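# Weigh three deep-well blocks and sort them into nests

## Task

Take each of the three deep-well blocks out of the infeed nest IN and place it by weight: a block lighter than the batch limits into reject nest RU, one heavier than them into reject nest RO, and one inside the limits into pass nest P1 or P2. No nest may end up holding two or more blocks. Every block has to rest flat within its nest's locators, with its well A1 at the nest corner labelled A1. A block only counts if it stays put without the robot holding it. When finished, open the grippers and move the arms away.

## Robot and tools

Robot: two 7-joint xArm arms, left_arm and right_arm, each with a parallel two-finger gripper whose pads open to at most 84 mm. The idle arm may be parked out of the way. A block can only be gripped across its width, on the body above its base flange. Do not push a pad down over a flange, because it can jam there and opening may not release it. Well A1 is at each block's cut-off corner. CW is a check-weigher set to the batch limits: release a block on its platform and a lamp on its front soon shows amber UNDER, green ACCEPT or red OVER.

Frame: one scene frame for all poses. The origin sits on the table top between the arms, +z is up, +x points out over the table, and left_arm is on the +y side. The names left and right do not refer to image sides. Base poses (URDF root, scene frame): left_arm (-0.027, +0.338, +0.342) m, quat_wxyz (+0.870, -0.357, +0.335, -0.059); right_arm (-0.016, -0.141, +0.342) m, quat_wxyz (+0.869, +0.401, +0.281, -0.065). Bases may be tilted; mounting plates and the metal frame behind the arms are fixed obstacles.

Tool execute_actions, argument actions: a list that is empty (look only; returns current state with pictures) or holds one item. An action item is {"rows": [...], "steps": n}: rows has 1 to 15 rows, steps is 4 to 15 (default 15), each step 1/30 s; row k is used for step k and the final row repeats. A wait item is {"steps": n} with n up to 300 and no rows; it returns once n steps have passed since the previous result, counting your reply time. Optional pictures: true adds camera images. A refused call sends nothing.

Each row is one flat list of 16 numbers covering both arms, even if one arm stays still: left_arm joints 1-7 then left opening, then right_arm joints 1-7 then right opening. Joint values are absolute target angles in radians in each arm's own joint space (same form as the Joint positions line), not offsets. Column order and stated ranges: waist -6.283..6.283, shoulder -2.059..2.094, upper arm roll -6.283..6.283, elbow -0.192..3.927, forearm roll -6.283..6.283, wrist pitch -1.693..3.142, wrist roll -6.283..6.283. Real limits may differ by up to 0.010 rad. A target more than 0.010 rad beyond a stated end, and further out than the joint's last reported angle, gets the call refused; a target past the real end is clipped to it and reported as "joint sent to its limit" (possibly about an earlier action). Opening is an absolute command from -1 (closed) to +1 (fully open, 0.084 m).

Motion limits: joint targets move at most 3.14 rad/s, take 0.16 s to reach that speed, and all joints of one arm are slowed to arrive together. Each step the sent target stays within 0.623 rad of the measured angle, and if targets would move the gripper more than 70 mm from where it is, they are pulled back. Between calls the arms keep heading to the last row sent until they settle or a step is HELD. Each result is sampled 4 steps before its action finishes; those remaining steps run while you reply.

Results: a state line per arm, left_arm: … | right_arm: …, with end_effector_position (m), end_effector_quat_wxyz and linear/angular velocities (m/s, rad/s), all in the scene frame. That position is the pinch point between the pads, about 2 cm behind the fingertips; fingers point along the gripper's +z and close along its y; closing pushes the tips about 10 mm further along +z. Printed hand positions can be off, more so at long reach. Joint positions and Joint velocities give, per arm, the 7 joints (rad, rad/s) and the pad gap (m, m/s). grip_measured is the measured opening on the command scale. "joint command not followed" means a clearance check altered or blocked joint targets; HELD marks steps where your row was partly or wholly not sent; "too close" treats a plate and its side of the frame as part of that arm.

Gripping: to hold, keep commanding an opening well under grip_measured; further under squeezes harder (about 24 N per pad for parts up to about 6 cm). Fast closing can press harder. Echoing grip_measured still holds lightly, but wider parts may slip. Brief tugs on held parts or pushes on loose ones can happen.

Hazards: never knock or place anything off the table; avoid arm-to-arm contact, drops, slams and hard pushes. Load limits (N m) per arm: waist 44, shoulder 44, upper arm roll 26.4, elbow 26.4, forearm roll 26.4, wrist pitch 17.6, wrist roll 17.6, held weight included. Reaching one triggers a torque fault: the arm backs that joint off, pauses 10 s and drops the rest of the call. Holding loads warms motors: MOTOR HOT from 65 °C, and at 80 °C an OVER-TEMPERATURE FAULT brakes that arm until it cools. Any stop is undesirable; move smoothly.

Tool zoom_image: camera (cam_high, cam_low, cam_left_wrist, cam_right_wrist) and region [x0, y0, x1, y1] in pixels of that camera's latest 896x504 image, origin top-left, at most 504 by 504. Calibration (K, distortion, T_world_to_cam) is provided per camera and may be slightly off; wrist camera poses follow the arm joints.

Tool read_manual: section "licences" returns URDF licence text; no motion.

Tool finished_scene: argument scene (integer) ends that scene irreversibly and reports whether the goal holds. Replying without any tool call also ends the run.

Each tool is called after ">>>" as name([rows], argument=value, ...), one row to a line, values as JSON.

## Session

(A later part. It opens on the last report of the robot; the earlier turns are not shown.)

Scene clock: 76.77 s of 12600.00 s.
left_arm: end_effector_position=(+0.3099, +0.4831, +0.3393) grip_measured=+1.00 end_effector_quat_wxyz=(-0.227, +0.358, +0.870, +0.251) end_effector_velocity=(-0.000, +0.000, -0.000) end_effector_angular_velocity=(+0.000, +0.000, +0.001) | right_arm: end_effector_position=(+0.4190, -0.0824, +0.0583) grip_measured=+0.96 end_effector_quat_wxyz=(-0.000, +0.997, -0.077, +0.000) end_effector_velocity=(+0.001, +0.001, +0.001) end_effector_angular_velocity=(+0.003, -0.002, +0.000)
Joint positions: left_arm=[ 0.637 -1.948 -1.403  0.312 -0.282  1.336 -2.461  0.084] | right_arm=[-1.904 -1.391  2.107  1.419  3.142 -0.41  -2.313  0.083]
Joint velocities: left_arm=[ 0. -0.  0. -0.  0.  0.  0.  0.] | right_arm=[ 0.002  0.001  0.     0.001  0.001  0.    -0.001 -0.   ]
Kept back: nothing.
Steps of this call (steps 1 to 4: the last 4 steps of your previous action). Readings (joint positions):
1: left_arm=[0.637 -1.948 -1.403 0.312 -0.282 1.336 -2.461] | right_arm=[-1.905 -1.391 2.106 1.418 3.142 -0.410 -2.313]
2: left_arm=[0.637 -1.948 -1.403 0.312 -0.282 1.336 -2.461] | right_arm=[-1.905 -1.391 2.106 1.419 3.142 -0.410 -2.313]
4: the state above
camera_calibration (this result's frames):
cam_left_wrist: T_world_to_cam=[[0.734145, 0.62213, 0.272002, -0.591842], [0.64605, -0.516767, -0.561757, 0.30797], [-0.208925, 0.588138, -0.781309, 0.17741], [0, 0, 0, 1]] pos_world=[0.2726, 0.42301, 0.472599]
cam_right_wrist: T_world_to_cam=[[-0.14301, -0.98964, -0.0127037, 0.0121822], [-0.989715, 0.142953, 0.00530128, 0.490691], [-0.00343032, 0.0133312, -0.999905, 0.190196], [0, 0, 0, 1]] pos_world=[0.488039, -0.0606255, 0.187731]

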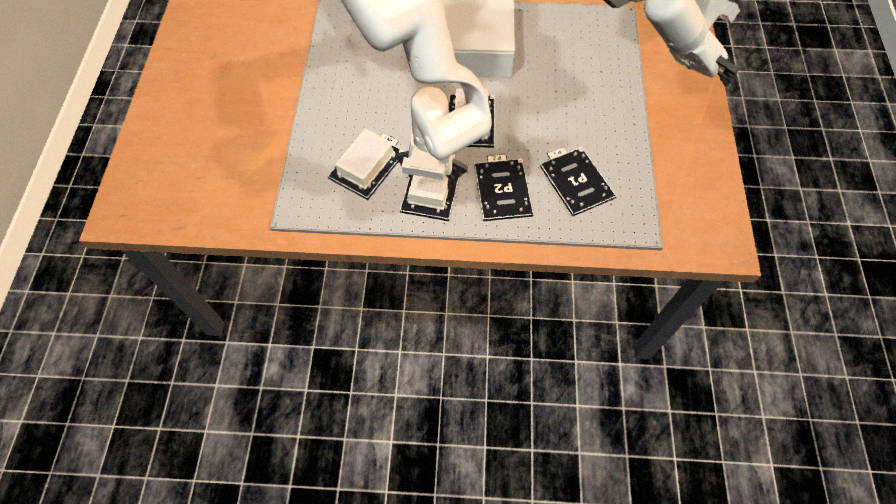

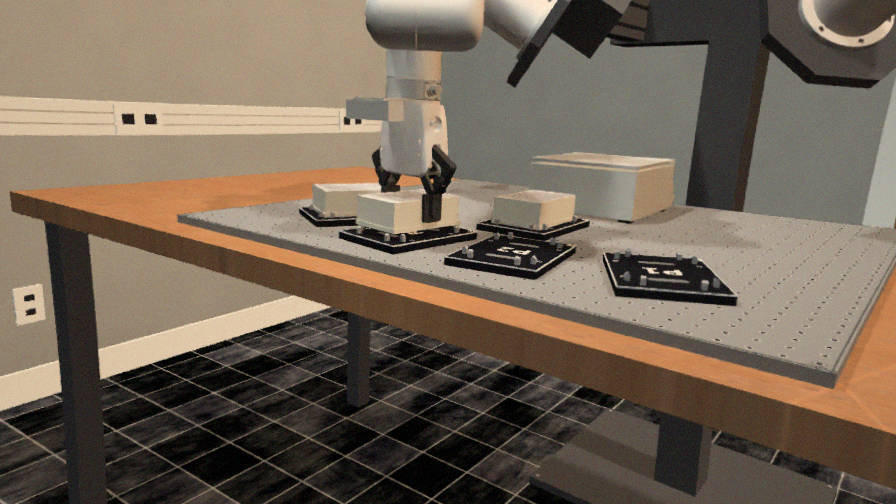

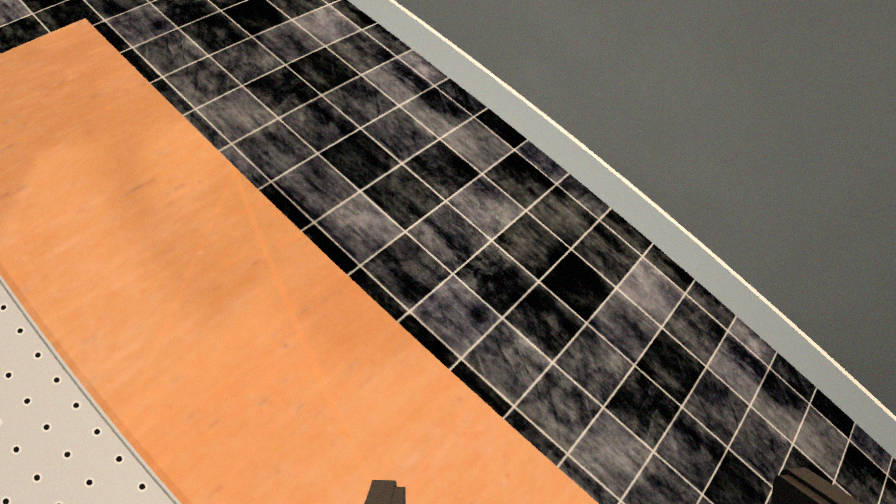

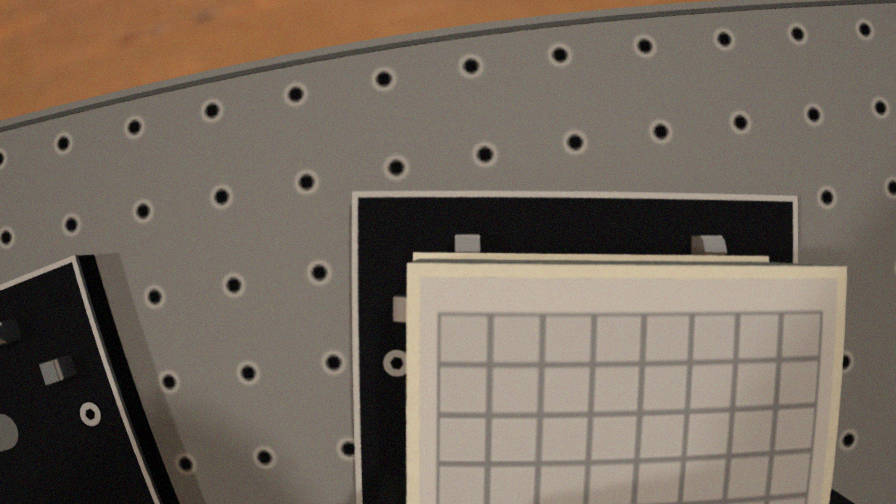

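>>> execute_actions([
  {"rows":[[0.637,-1.948,-1.403,0.312,-0.282,1.336,-2.461,1,-1.9043,-1.3896,2.1058,1.4166,3.1416,-0.4087,-2.3148,0.5],[0.637,-1.948,-1.403,0.312,-0.282,1.336,-2.461,1,-1.9043,-1.3896,2.1058,1.4166,3.1416,-0.4087,-2.3148,0.5],[0.637,-1.948,-1.403,0.312,-0.282,1.336,-2.461,1,-1.9043,-1.3896,2.1058,1.4166,3.1416,-0.4087,-2.3148,0.5],[0.637,-1.948,-1.403,0.312,-0.282,1.336,-2.461,1,-1.92,-1.398,2.1087,1.4267,3.1416,-0.401,-2.3148,0.5],[0.637,-1.948,-1.403,0.312,-0.282,1.336,-2.461,1,-1.92,-1.398,2.1087,1.4267,3.1416,-0.401,-2.3148,0.5],[0.637,-1.948,-1.403,0.312,-0.282,1.336,-2.461,1,-1.92,-1.398,2.1087,1.4267,3.1416,-0.401,-2.3148,0.5],[0.637,-1.948,-1.403,0.312,-0.282,1.336,-2.461,1,-1.9355,-1.407,2.1116,1.4367,3.1416,-0.393,-2.3148,0.5]],"steps":15},
])

>>> execute_actions([
  {"rows":[[0.637,-1.948,-1.403,0.312,-0.282,1.336,-2.461,1,-1.9355,-1.407,2.1116,1.4367,3.1416,-0.393,-2.3148,1]],"steps":12},
])

>>> execute_actions([
  {"rows":[[0.637,-1.948,-1.403,0.312,-0.282,1.336,-2.461,1,-1.887,-1.380,2.1026,1.4056,3.1416,-0.417,-2.3148,1],[0.637,-1.948,-1.403,0.312,-0.282,1.336,-2.461,1,-1.887,-1.380,2.1026,1.4056,3.1416,-0.417,-2.3148,1],[0.637,-1.948,-1.403,0.312,-0.282,1.336,-2.461,1,-1.887,-1.380,2.1026,1.4056,3.1416,-0.417,-2.3148,1],[0.637,-1.948,-1.403,0.312,-0.282,1.336,-2.461,1,-1.887,-1.380,2.1026,1.4056,3.1416,-0.417,-2.3148,1],[0.637,-1.948,-1.403,0.312,-0.282,1.336,-2.461,1,-1.755,-1.305,2.074,1.332,3.1416,-0.488,-2.3148,1]],"steps":15},
], pictures=true)

>>> execute_actions([
  {"rows":[[0.637,-1.948,-1.403,0.312,-0.282,1.336,-2.461,1,-1.3824,-1.5485,2.4608,1.0894,3.1416,-0.385,-1.8625,1]],"steps":15},
])

>>> execute_actions([
  {"rows":[[0.637,-1.948,-1.403,0.312,-0.282,1.336,-2.461,1,-1.3824,-1.5485,2.4608,1.0894,3.1416,-0.385,-1.8625,1],[0.637,-1.948,-1.403,0.312,-0.282,1.336,-2.461,1,-1.3824,-1.5485,2.4608,1.0894,3.1416,-0.385,-1.8625,1],[0.637,-1.948,-1.403,0.312,-0.282,1.336,-2.461,1,-1.3824,-1.5485,2.4608,1.0894,3.1416,-0.385,-1.8625,1],[0.637,-1.948,-1.403,0.312,-0.282,1.336,-2.461,1,-1.3824,-1.5485,2.4608,1.0894,3.1416,-0.385,-1.8625,1],[0.637,-1.948,-1.403,0.312,-0.282,1.336,-2.461,1,-1.459,-1.6428,2.4586,1.1393,3.1416,-0.314,-1.8625,1]],"steps":15},
])

>>> execute_actions([
  {"steps":8},
], pictures=true)

Scene clock: 78.27 s of 12600.00 s.
left_arm: end_effector_position=(+0.3099, +0.4831, +0.3393) grip_measured=+1.00 end_effector_quat_wxyz=(-0.227, +0.358, +0.870, +0.251) end_effector_velocity=(+0.000, -0.000, -0.000) end_effector_angular_velocity=(-0.001, -0.001, -0.001) | right_arm: end_effector_position=(+0.4178, -0.0835, +0.0458) grip_measured=+0.96 end_effector_quat_wxyz=(-0.000, +0.997, -0.077, -0.001) end_effector_velocity=(+0.001, +0.000, +0.000) end_effector_angular_velocity=(-0.002, +0.004, -0.002)
Joint positions: left_arm=[ 0.637 -1.948 -1.403  0.312 -0.282  1.336 -2.461  0.084] | right_arm=[-1.934 -1.406  2.112  1.436  3.142 -0.395 -2.315  0.083]
Joint velocities: left_arm=[ 0.     0.001  0.     0.001  0.    -0.001 -0.    -0.   ] | right_arm=[-0.005 -0.     0.001  0.01   0.    -0.01   0.    -0.   ]
Steps of this call (steps 1 to 15: the robot went on to your last target; steps 16 to 34: nothing new was sent; steps 35 to 45: the first 11 steps of this action). Readings (joint positions):
35: left_arm=[0.637 -1.948 -1.403 0.312 -0.282 1.336 -2.461] | right_arm=[-1.905 -1.391 2.107 1.419 3.142 -0.410 -2.314]
36: left_arm=[0.637 -1.948 -1.403 0.312 -0.282 1.336 -2.461] | right_arm=[-1.904 -1.390 2.106 1.418 3.142 -0.409 -2.314]
38: left_arm=[0.637 -1.948 -1.403 0.312 -0.282 1.336 -2.461] | right_arm=[-1.905 -1.390 2.106 1.417 3.142 -0.408 -2.315]
42: left_arm=[0.637 -1.948 -1.403 0.312 -0.282 1.336 -2.461] | right_arm=[-1.924 -1.401 2.111 1.429 3.142 -0.401 -2.315]
45: the state above

Scene clock: 78.67 s of 12600.00 s.
left_arm: end_effector_position=(+0.3099, +0.4831, +0.3393) grip_measured=+1.00 end_effector_quat_wxyz=(-0.227, +0.358, +0.870, +0.251) end_effector_velocity=(-0.000, +0.000, -0.000) end_effector_angular_velocity=(+0.000, +0.001, +0.001) | right_arm: end_effector_position=(+0.4190, -0.0835, +0.0447) grip_measured=+1.00 end_effector_quat_wxyz=(-0.001, +0.997, -0.078, +0.001) end_effector_velocity=(-0.004, +0.002, +0.003) end_effector_angular_velocity=(-0.000, +0.008, +0.005)
Joint positions: left_arm=[ 0.637 -1.948 -1.403  0.312 -0.282  1.336 -2.461  0.084] | right_arm=[-1.937 -1.407  2.111  1.438  3.142 -0.391 -2.315  0.084]
Joint velocities: left_arm=[-0.     0.    -0.    -0.    -0.     0.001 -0.     0.   ] | right_arm=[ 0.006  0.002  0.006 -0.003 -0.    -0.009 -0.     0.   ]
Steps of this call (steps 1 to 4: the last 4 steps of your previous action; steps 5 to 12: the first 8 steps of this action). Readings (joint positions):
5: left_arm=[0.637 -1.948 -1.403 0.312 -0.282 1.336 -2.461] | right_arm=[-1.934 -1.406 2.112 1.436 3.142 -0.395 -2.315]
6: left_arm=[0.637 -1.948 -1.403 0.312 -0.282 1.336 -2.461] | right_arm=[-1.934 -1.406 2.112 1.436 3.142 -0.395 -2.315]
8: left_arm=[0.637 -1.948 -1.403 0.312 -0.282 1.336 -2.461] | right_arm=[-1.936 -1.407 2.111 1.437 3.142 -0.391 -2.315]
12: the state above

Scene clock: 79.17 s of 12600.00 s.
left_arm: end_effector_position=(+0.3099, +0.4831, +0.3393) grip_measured=+1.00 end_effector_quat_wxyz=(-0.227, +0.358, +0.870, +0.251) end_effector_velocity=(+0.000, +0.000, -0.000) end_effector_angular_velocity=(-0.002, -0.000, +0.000) | right_arm: end_effector_position=(+0.4241, -0.0774, +0.1234) grip_measured=+1.00 end_effector_quat_wxyz=(-0.008, +0.997, -0.077, +0.006) end_effector_velocity=(+0.011, +0.035, +0.071) end_effector_angular_velocity=(+0.069, -0.045, +0.025)
Joint positions: left_arm=[ 0.637 -1.948 -1.403  0.312 -0.282  1.336 -2.461  0.084] | right_arm=[-1.752 -1.303  2.074  1.341  3.142 -0.486 -2.315  0.084]
Joint velocities: left_arm=[ 0.     0.001  0.001 -0.001  0.    -0.002 -0.    -0.   ] | right_arm=[ 0.157  0.079 -0.005 -0.028  0.003 -0.064 -0.    -0.   ]
Steps of this call (steps 1 to 4: the last 4 steps of your previous action; steps 5 to 15: the first 11 steps of this action). Readings (joint positions):
5: left_arm=[0.637 -1.948 -1.403 0.312 -0.282 1.336 -2.461] | right_arm=[-1.935 -1.407 2.111 1.436 3.142 -0.393 -2.315]
6: left_arm=[0.637 -1.948 -1.403 0.312 -0.282 1.336 -2.461] | right_arm=[-1.928 -1.403 2.110 1.429 3.142 -0.397 -2.315]
8: left_arm=[0.637 -1.948 -1.403 0.312 -0.282 1.336 -2.461] | right_arm=[-1.898 -1.386 2.105 1.411 3.142 -0.412 -2.315]
12: left_arm=[0.637 -1.948 -1.403 0.312 -0.282 1.336 -2.461] | right_arm=[-1.818 -1.341 2.087 1.360 3.142 -0.457 -2.315]
15: the state above
camera_calibration (this result's frames):
cam_left_wrist: T_world_to_cam=[[0.734145, 0.62213, 0.272001, -0.591842], [0.64605, -0.516767, -0.561757, 0.30797], [-0.208925, 0.588138, -0.781309, 0.17741], [0, 0, 0, 1]] pos_world=[0.2726, 0.42301, 0.472599]
cam_right_wrist: T_world_to_cam=[[-0.141965, -0.989473, -0.0280925, 0.0201518], [-0.989827, 0.142172, -0.00550333, 0.496003], [0.00943936, 0.0270255, -0.99959, 0.250837], [0, 0, 0, 1]] pos_world=[0.49145, -0.057357, 0.25403]

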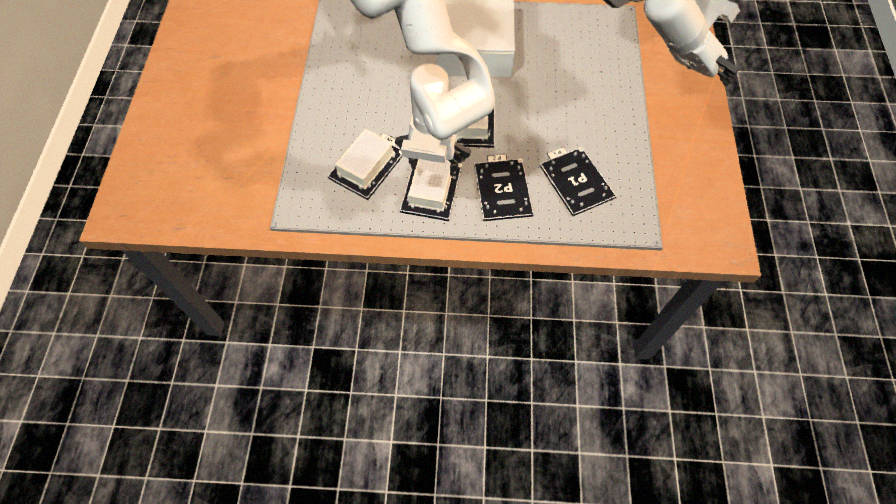

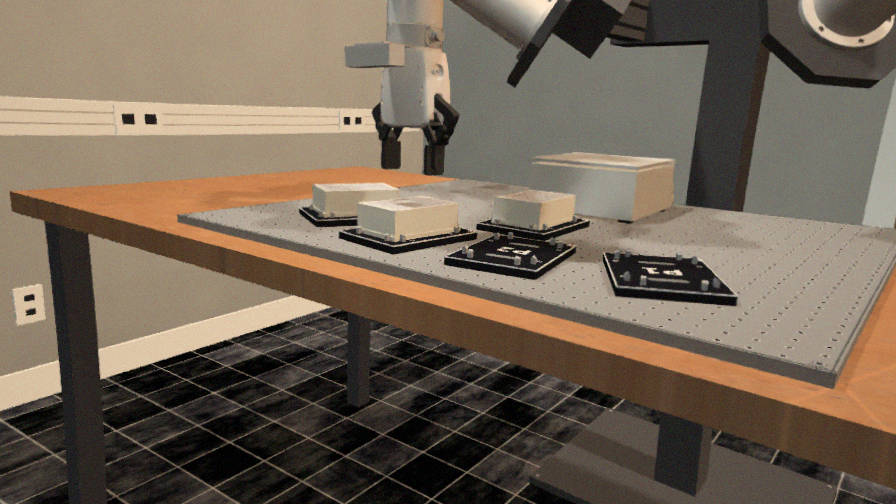

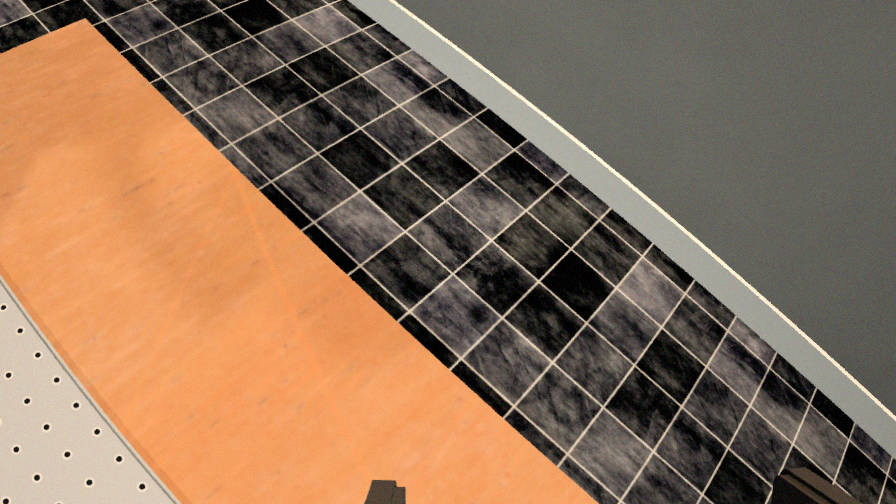

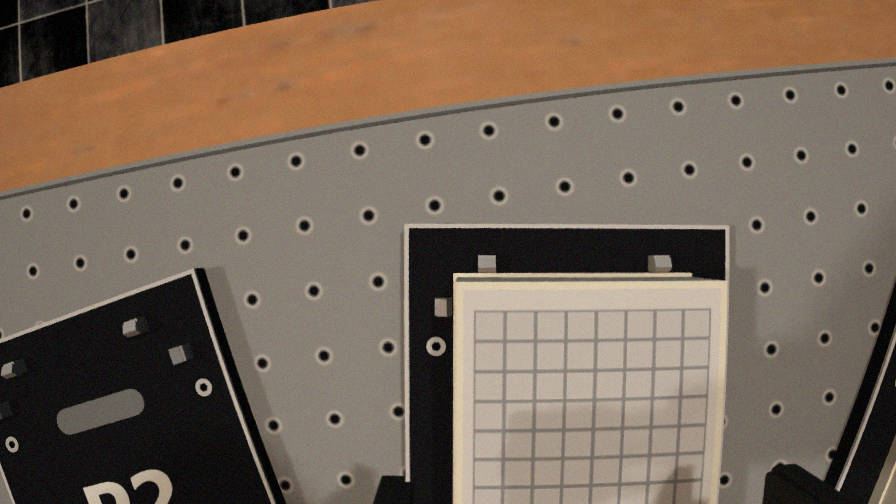

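Scene clock: 79.67 s of 12600.00 s.
left_arm: end_effector_position=(+0.3099, +0.4831, +0.3393) grip_measured=+1.00 end_effector_quat_wxyz=(-0.227, +0.358, +0.870, +0.251) end_effector_velocity=(-0.001, +0.000, -0.000) end_effector_angular_velocity=(+0.001, +0.002, +0.000) | right_arm: end_effector_position=(+0.2667, +0.0032, +0.1339) grip_measured=+1.00 end_effector_quat_wxyz=(-0.014, +1.000, -0.022, -0.005) end_effector_velocity=(-0.559, +0.098, +0.003) end_effector_angular_velocity=(-0.117, -0.025, +0.406)
Joint positions: left_arm=[ 0.637 -1.948 -1.403  0.312 -0.282  1.336 -2.461  0.084] | right_arm=[-1.498 -1.474  2.343  1.166  3.142 -0.416 -2.003  0.084]
Joint velocities: left_arm=[-0.     0.    -0.002 -0.001  0.     0.001 -0.    -0.   ] | right_arm=[ 0.944 -0.604  0.977 -0.599  0.004  0.247  1.114  0.   ]
Steps of this call (steps 1 to 4: the last 4 steps of your previous action; steps 5 to 15: the first 11 steps of this action). Readings (joint positions):
5: left_arm=[0.637 -1.948 -1.403 0.312 -0.282 1.336 -2.461] | right_arm=[-1.756 -1.306 2.074 1.330 3.142 -0.487 -2.314]
6: left_arm=[0.637 -1.948 -1.403 0.312 -0.282 1.336 -2.461] | right_arm=[-1.751 -1.311 2.078 1.325 3.141 -0.483 -2.303]
8: left_arm=[0.637 -1.948 -1.403 0.312 -0.282 1.336 -2.461] | right_arm=[-1.705 -1.341 2.121 1.293 3.140 -0.469 -2.242]
12: left_arm=[0.637 -1.948 -1.403 0.312 -0.282 1.336 -2.461] | right_arm=[-1.589 -1.416 2.249 1.224 3.142 -0.440 -2.111]
15: the state above

Scene clock: 80.17 s of 12600.00 s.
left_arm: end_effector_position=(+0.3099, +0.4831, +0.3393) grip_measured=+1.00 end_effector_quat_wxyz=(-0.227, +0.358, +0.870, +0.251) end_effector_velocity=(-0.000, +0.001, -0.000) end_effector_angular_velocity=(+0.001, -0.000, +0.001) | right_arm: end_effector_position=(+0.2010, -0.0032, +0.0857) grip_measured=+1.00 end_effector_quat_wxyz=(+0.006, +1.000, -0.001, -0.002) end_effector_velocity=(-0.013, +0.000, -0.022) end_effector_angular_velocity=(+0.003, +0.010, +0.018)
Joint positions: left_arm=[ 0.637 -1.948 -1.403  0.312 -0.282  1.336 -2.461  0.084] | right_arm=[-1.463 -1.645  2.457  1.133  3.142 -0.316 -1.863  0.084]
Joint velocities: left_arm=[-0.    -0.001 -0.    -0.002  0.    -0.001 -0.    -0.   ] | right_arm=[-0.03  -0.052  0.02   0.017  0.003  0.042  0.002  0.   ]
Steps of this call (steps 1 to 4: the last 4 steps of your previous action; steps 5 to 15: the first 11 steps of this action). Readings (joint positions):
5: left_arm=[0.637 -1.948 -1.403 0.312 -0.282 1.336 -2.461] | right_arm=[-1.384 -1.549 2.466 1.090 3.143 -0.387 -1.871]
6: left_arm=[0.637 -1.948 -1.403 0.312 -0.282 1.336 -2.461] | right_arm=[-1.383 -1.550 2.465 1.088 3.142 -0.386 -1.866]
8: left_arm=[0.637 -1.948 -1.403 0.312 -0.282 1.336 -2.461] | right_arm=[-1.384 -1.548 2.457 1.089 3.141 -0.385 -1.864]
12: left_arm=[0.637 -1.948 -1.403 0.312 -0.282 1.336 -2.461] | right_arm=[-1.432 -1.606 2.455 1.129 3.141 -0.337 -1.863]
15: the state above

Scene clock: 80.43 s of 12600.00 s.
left_arm: end_effector_position=(+0.3099, +0.4831, +0.3393) grip_measured=+1.00 end_effector_quat_wxyz=(-0.227, +0.358, +0.870, +0.251) end_effector_velocity=(+0.000, -0.001, +0.000) end_effector_angular_velocity=(-0.001, -0.001, -0.001) | right_arm: end_effector_position=(+0.2026, +0.0028, +0.0882) grip_measured=+1.00 end_effector_quat_wxyz=(-0.000, +1.000, -0.000, +0.000) end_effector_velocity=(-0.003, -0.007, -0.004) end_effector_angular_velocity=(-0.015, +0.005, +0.003)
Joint positions: left_arm=[ 0.637 -1.948 -1.403  0.312 -0.282  1.336 -2.461  0.084] | right_arm=[-1.458 -1.642  2.458  1.14   3.142 -0.314 -1.863  0.084]
Joint velocities: left_arm=[-0.    -0.     0.001  0.002  0.     0.     0.     0.   ] | right_arm=[-0.004 -0.007  0.002 -0.008 -0.    -0.     0.     0.   ]
Kept back: nothing.
Steps of this call (steps 1 to 4: the last 4 steps of your previous action; steps 5 to 8: the robot went on to your last target). Readings (joint positions):
1: left_arm=[0.637 -1.948 -1.403 0.312 -0.282 1.336 -2.461] | right_arm=[-1.463 -1.646 2.458 1.135 3.142 -0.315 -1.863]
2: left_arm=[0.637 -1.948 -1.403 0.312 -0.282 1.336 -2.461] | right_arm=[-1.461 -1.644 2.458 1.137 3.142 -0.315 -1.863]
4: left_arm=[0.637 -1.948 -1.403 0.312 -0.282 1.336 -2.461] | right_arm=[-1.459 -1.642 2.458 1.140 3.142 -0.314 -1.863]
8: the state above
camera_calibration (this result's frames):
cam_left_wrist: T_world_to_cam=[[0.734145, 0.62213, 0.272001, -0.591842], [0.64605, -0.516767, -0.561757, 0.30797], [-0.208924, 0.588138, -0.781309, 0.17741], [0, 0, 0, 1]] pos_world=[0.2726, 0.42301, 0.472599]
cam_right_wrist: T_world_to_cam=[[0.0106746, -0.999866, -0.0124175, 0.0347873], [-0.999928, -0.0107414, 0.0053243, 0.266585], [-0.00545697, 0.0123598, -0.999909, 0.218586], [0, 0, 0, 1]] pos_world=[0.267387, 0.0349444, 0.217578]

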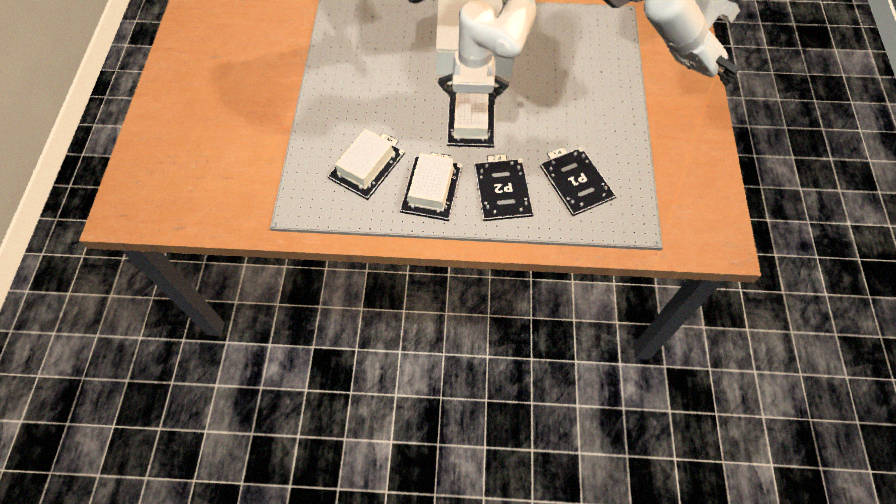

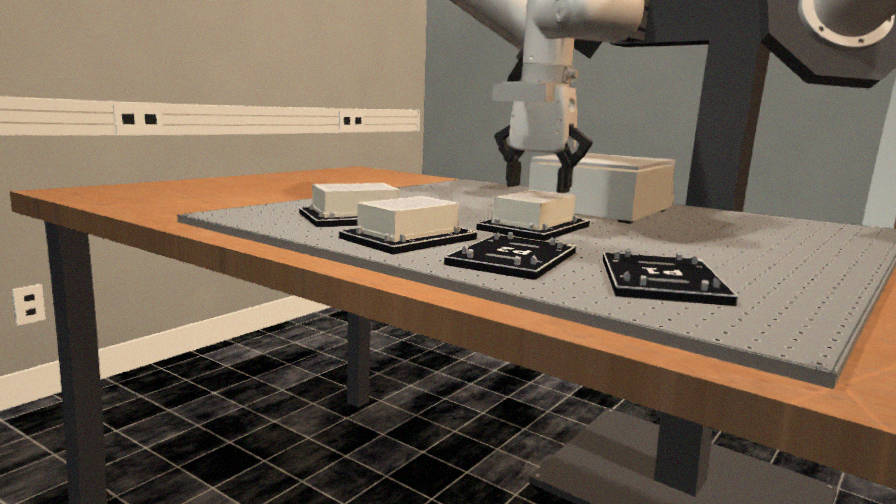

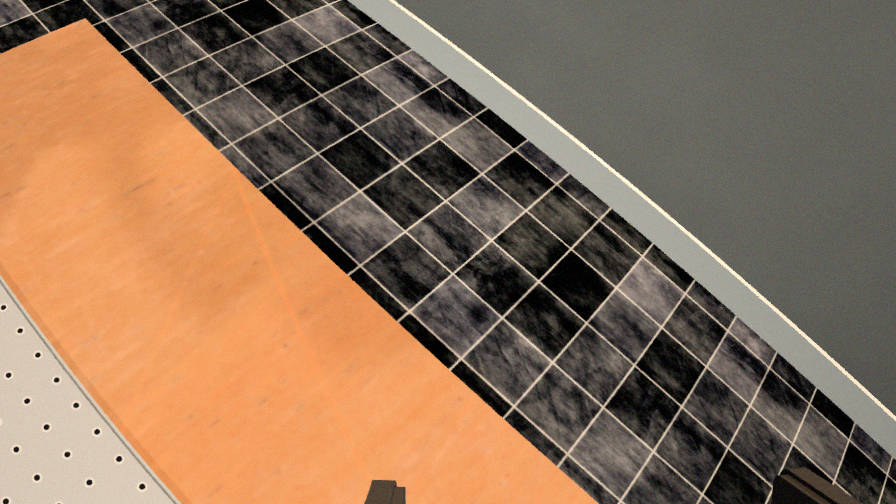

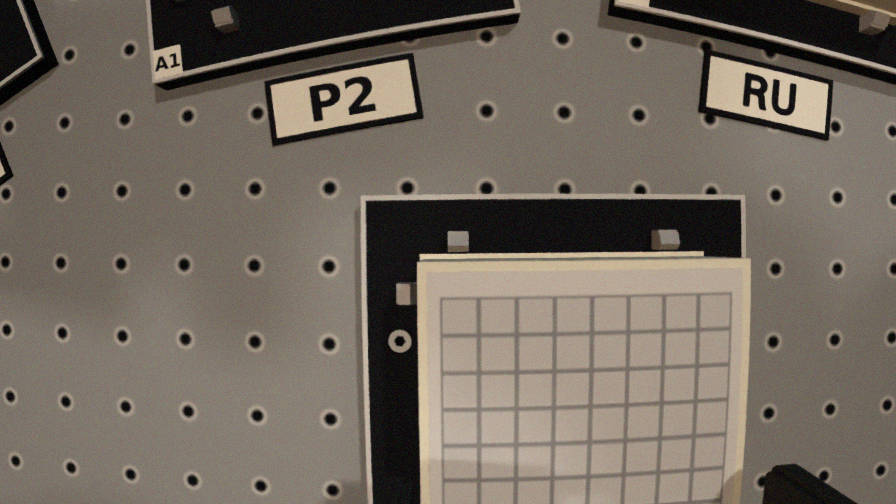

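>>> execute_actions([
  {"rows":[[0.637,-1.948,-1.403,0.312,-0.282,1.336,-2.461,1,-1.4573,-1.6407,2.4586,1.1346,3.1416,-0.312,-1.88,1],[0.637,-1.948,-1.403,0.312,-0.282,1.336,-2.461,1,-1.4573,-1.6407,2.4586,1.1346,3.1416,-0.312,-1.88,1],[0.637,-1.948,-1.403,0.312,-0.282,1.336,-2.461,1,-1.4573,-1.6407,2.4586,1.1346,3.1416,-0.312,-1.88,1],[0.637,-1.948,-1.403,0.312,-0.282,1.336,-2.461,1,-1.4765,-1.664,2.457,1.149,3.1416,-0.297,-1.88,1],[0.637,-1.948,-1.403,0.312,-0.282,1.336,-2.461,1,-1.4765,-1.664,2.457,1.149,3.1416,-0.297,-1.88,1],[0.637,-1.948,-1.403,0.312,-0.282,1.336,-2.461,1,-1.4765,-1.664,2.457,1.149,3.1416,-0.297,-1.88,1],[0.637,-1.948,-1.403,0.312,-0.282,1.336,-2.461,1,-1.4957,-1.687,2.4548,1.1648,3.1416,-0.282,-1.88,1]],"steps":15},
], pictures=true)

Scene clock: 81.20 s of 12600.00 s.
left_arm: end_effector_position=(+0.3099, +0.4831, +0.3393) grip_measured=+1.00 end_effector_quat_wxyz=(-0.227, +0.358, +0.870, +0.251) end_effector_velocity=(-0.000, +0.000, -0.000) end_effector_angular_velocity=(+0.001, +0.000, -0.001) | right_arm: end_effector_position=(+0.2017, +0.0015, +0.0677) grip_measured=+1.00 end_effector_quat_wxyz=(+0.000, +1.000, +0.008, -0.000) end_effector_velocity=(-0.000, +0.001, -0.016) end_effector_angular_velocity=(+0.001, +0.000, +0.002)
Joint positions: left_arm=[ 0.637 -1.948 -1.403  0.312 -0.282  1.336 -2.461  0.084] | right_arm=[-1.495 -1.687  2.456  1.164  3.142 -0.282 -1.88   0.084]
Joint velocities: left_arm=[ 0.     0.    -0.001  0.    -0.    -0.    -0.     0.   ] | right_arm=[-0.03  -0.037 -0.003  0.025  0.001  0.022 -0.002  0.   ]
Steps of this call (steps 1 to 12: the robot went on to your last target; steps 13 to 23: the first 11 steps of this action). Readings (joint positions):
13: left_arm=[0.637 -1.948 -1.403 0.312 -0.282 1.336 -2.461] | right_arm=[-1.459 -1.643 2.459 1.139 3.142 -0.314 -1.864]
14: left_arm=[0.637 -1.948 -1.403 0.312 -0.282 1.336 -2.461] | right_arm=[-1.458 -1.642 2.459 1.138 3.142 -0.313 -1.869]
16: left_arm=[0.637 -1.948 -1.403 0.312 -0.282 1.336 -2.461] | right_arm=[-1.458 -1.642 2.459 1.136 3.142 -0.312 -1.877]
20: left_arm=[0.637 -1.948 -1.403 0.312 -0.282 1.336 -2.461] | right_arm=[-1.482 -1.670 2.456 1.153 3.142 -0.293 -1.880]
23: the state above
camera_calibration (this result's frames):
cam_left_wrist: T_world_to_cam=[[0.734146, 0.62213, 0.272001, -0.591842], [0.64605, -0.516767, -0.561757, 0.30797], [-0.208925, 0.588138, -0.781309, 0.17741], [0, 0, 0, 1]] pos_world=[0.2726, 0.42301, 0.472599]
cam_right_wrist: T_world_to_cam=[[0.0283496, -0.99953, -0.011674, 0.0296355], [-0.999576, -0.0284244, 0.0062951, 0.265739], [-0.00662396, 0.0114906, -0.999912, 0.198344], [0, 0, 0, 1]] pos_world=[0.2661, 0.0348959, 0.196999]

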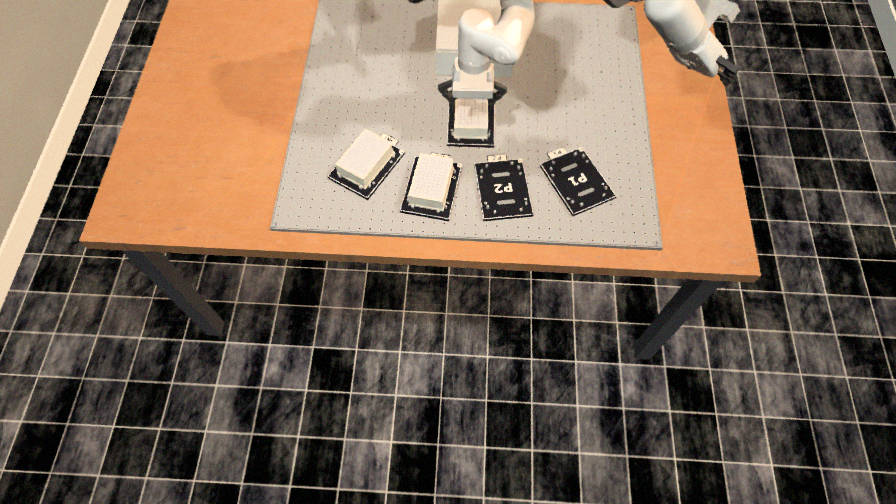

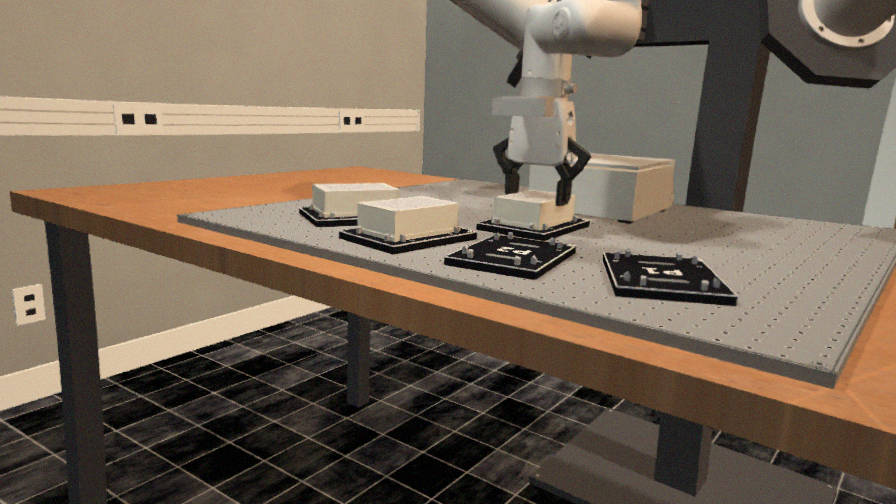

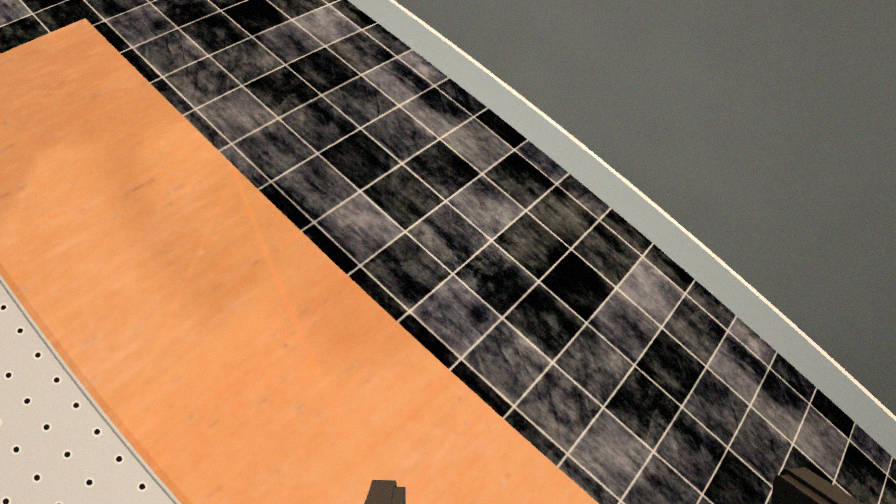

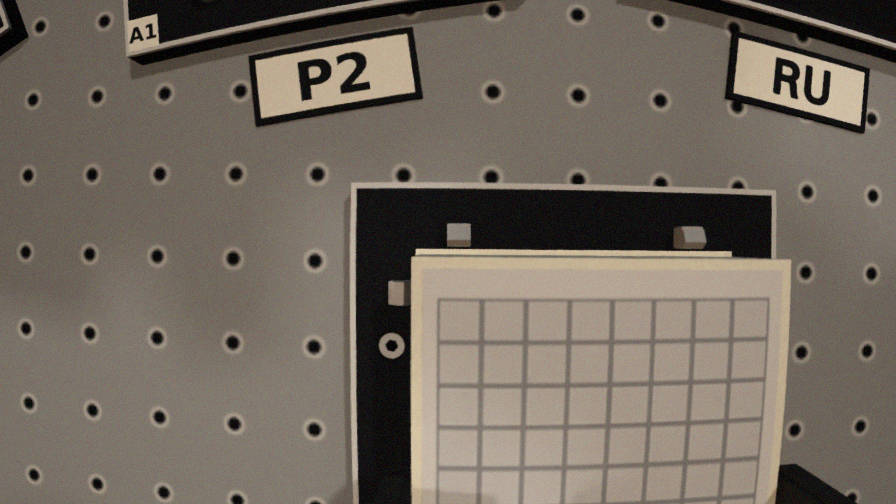

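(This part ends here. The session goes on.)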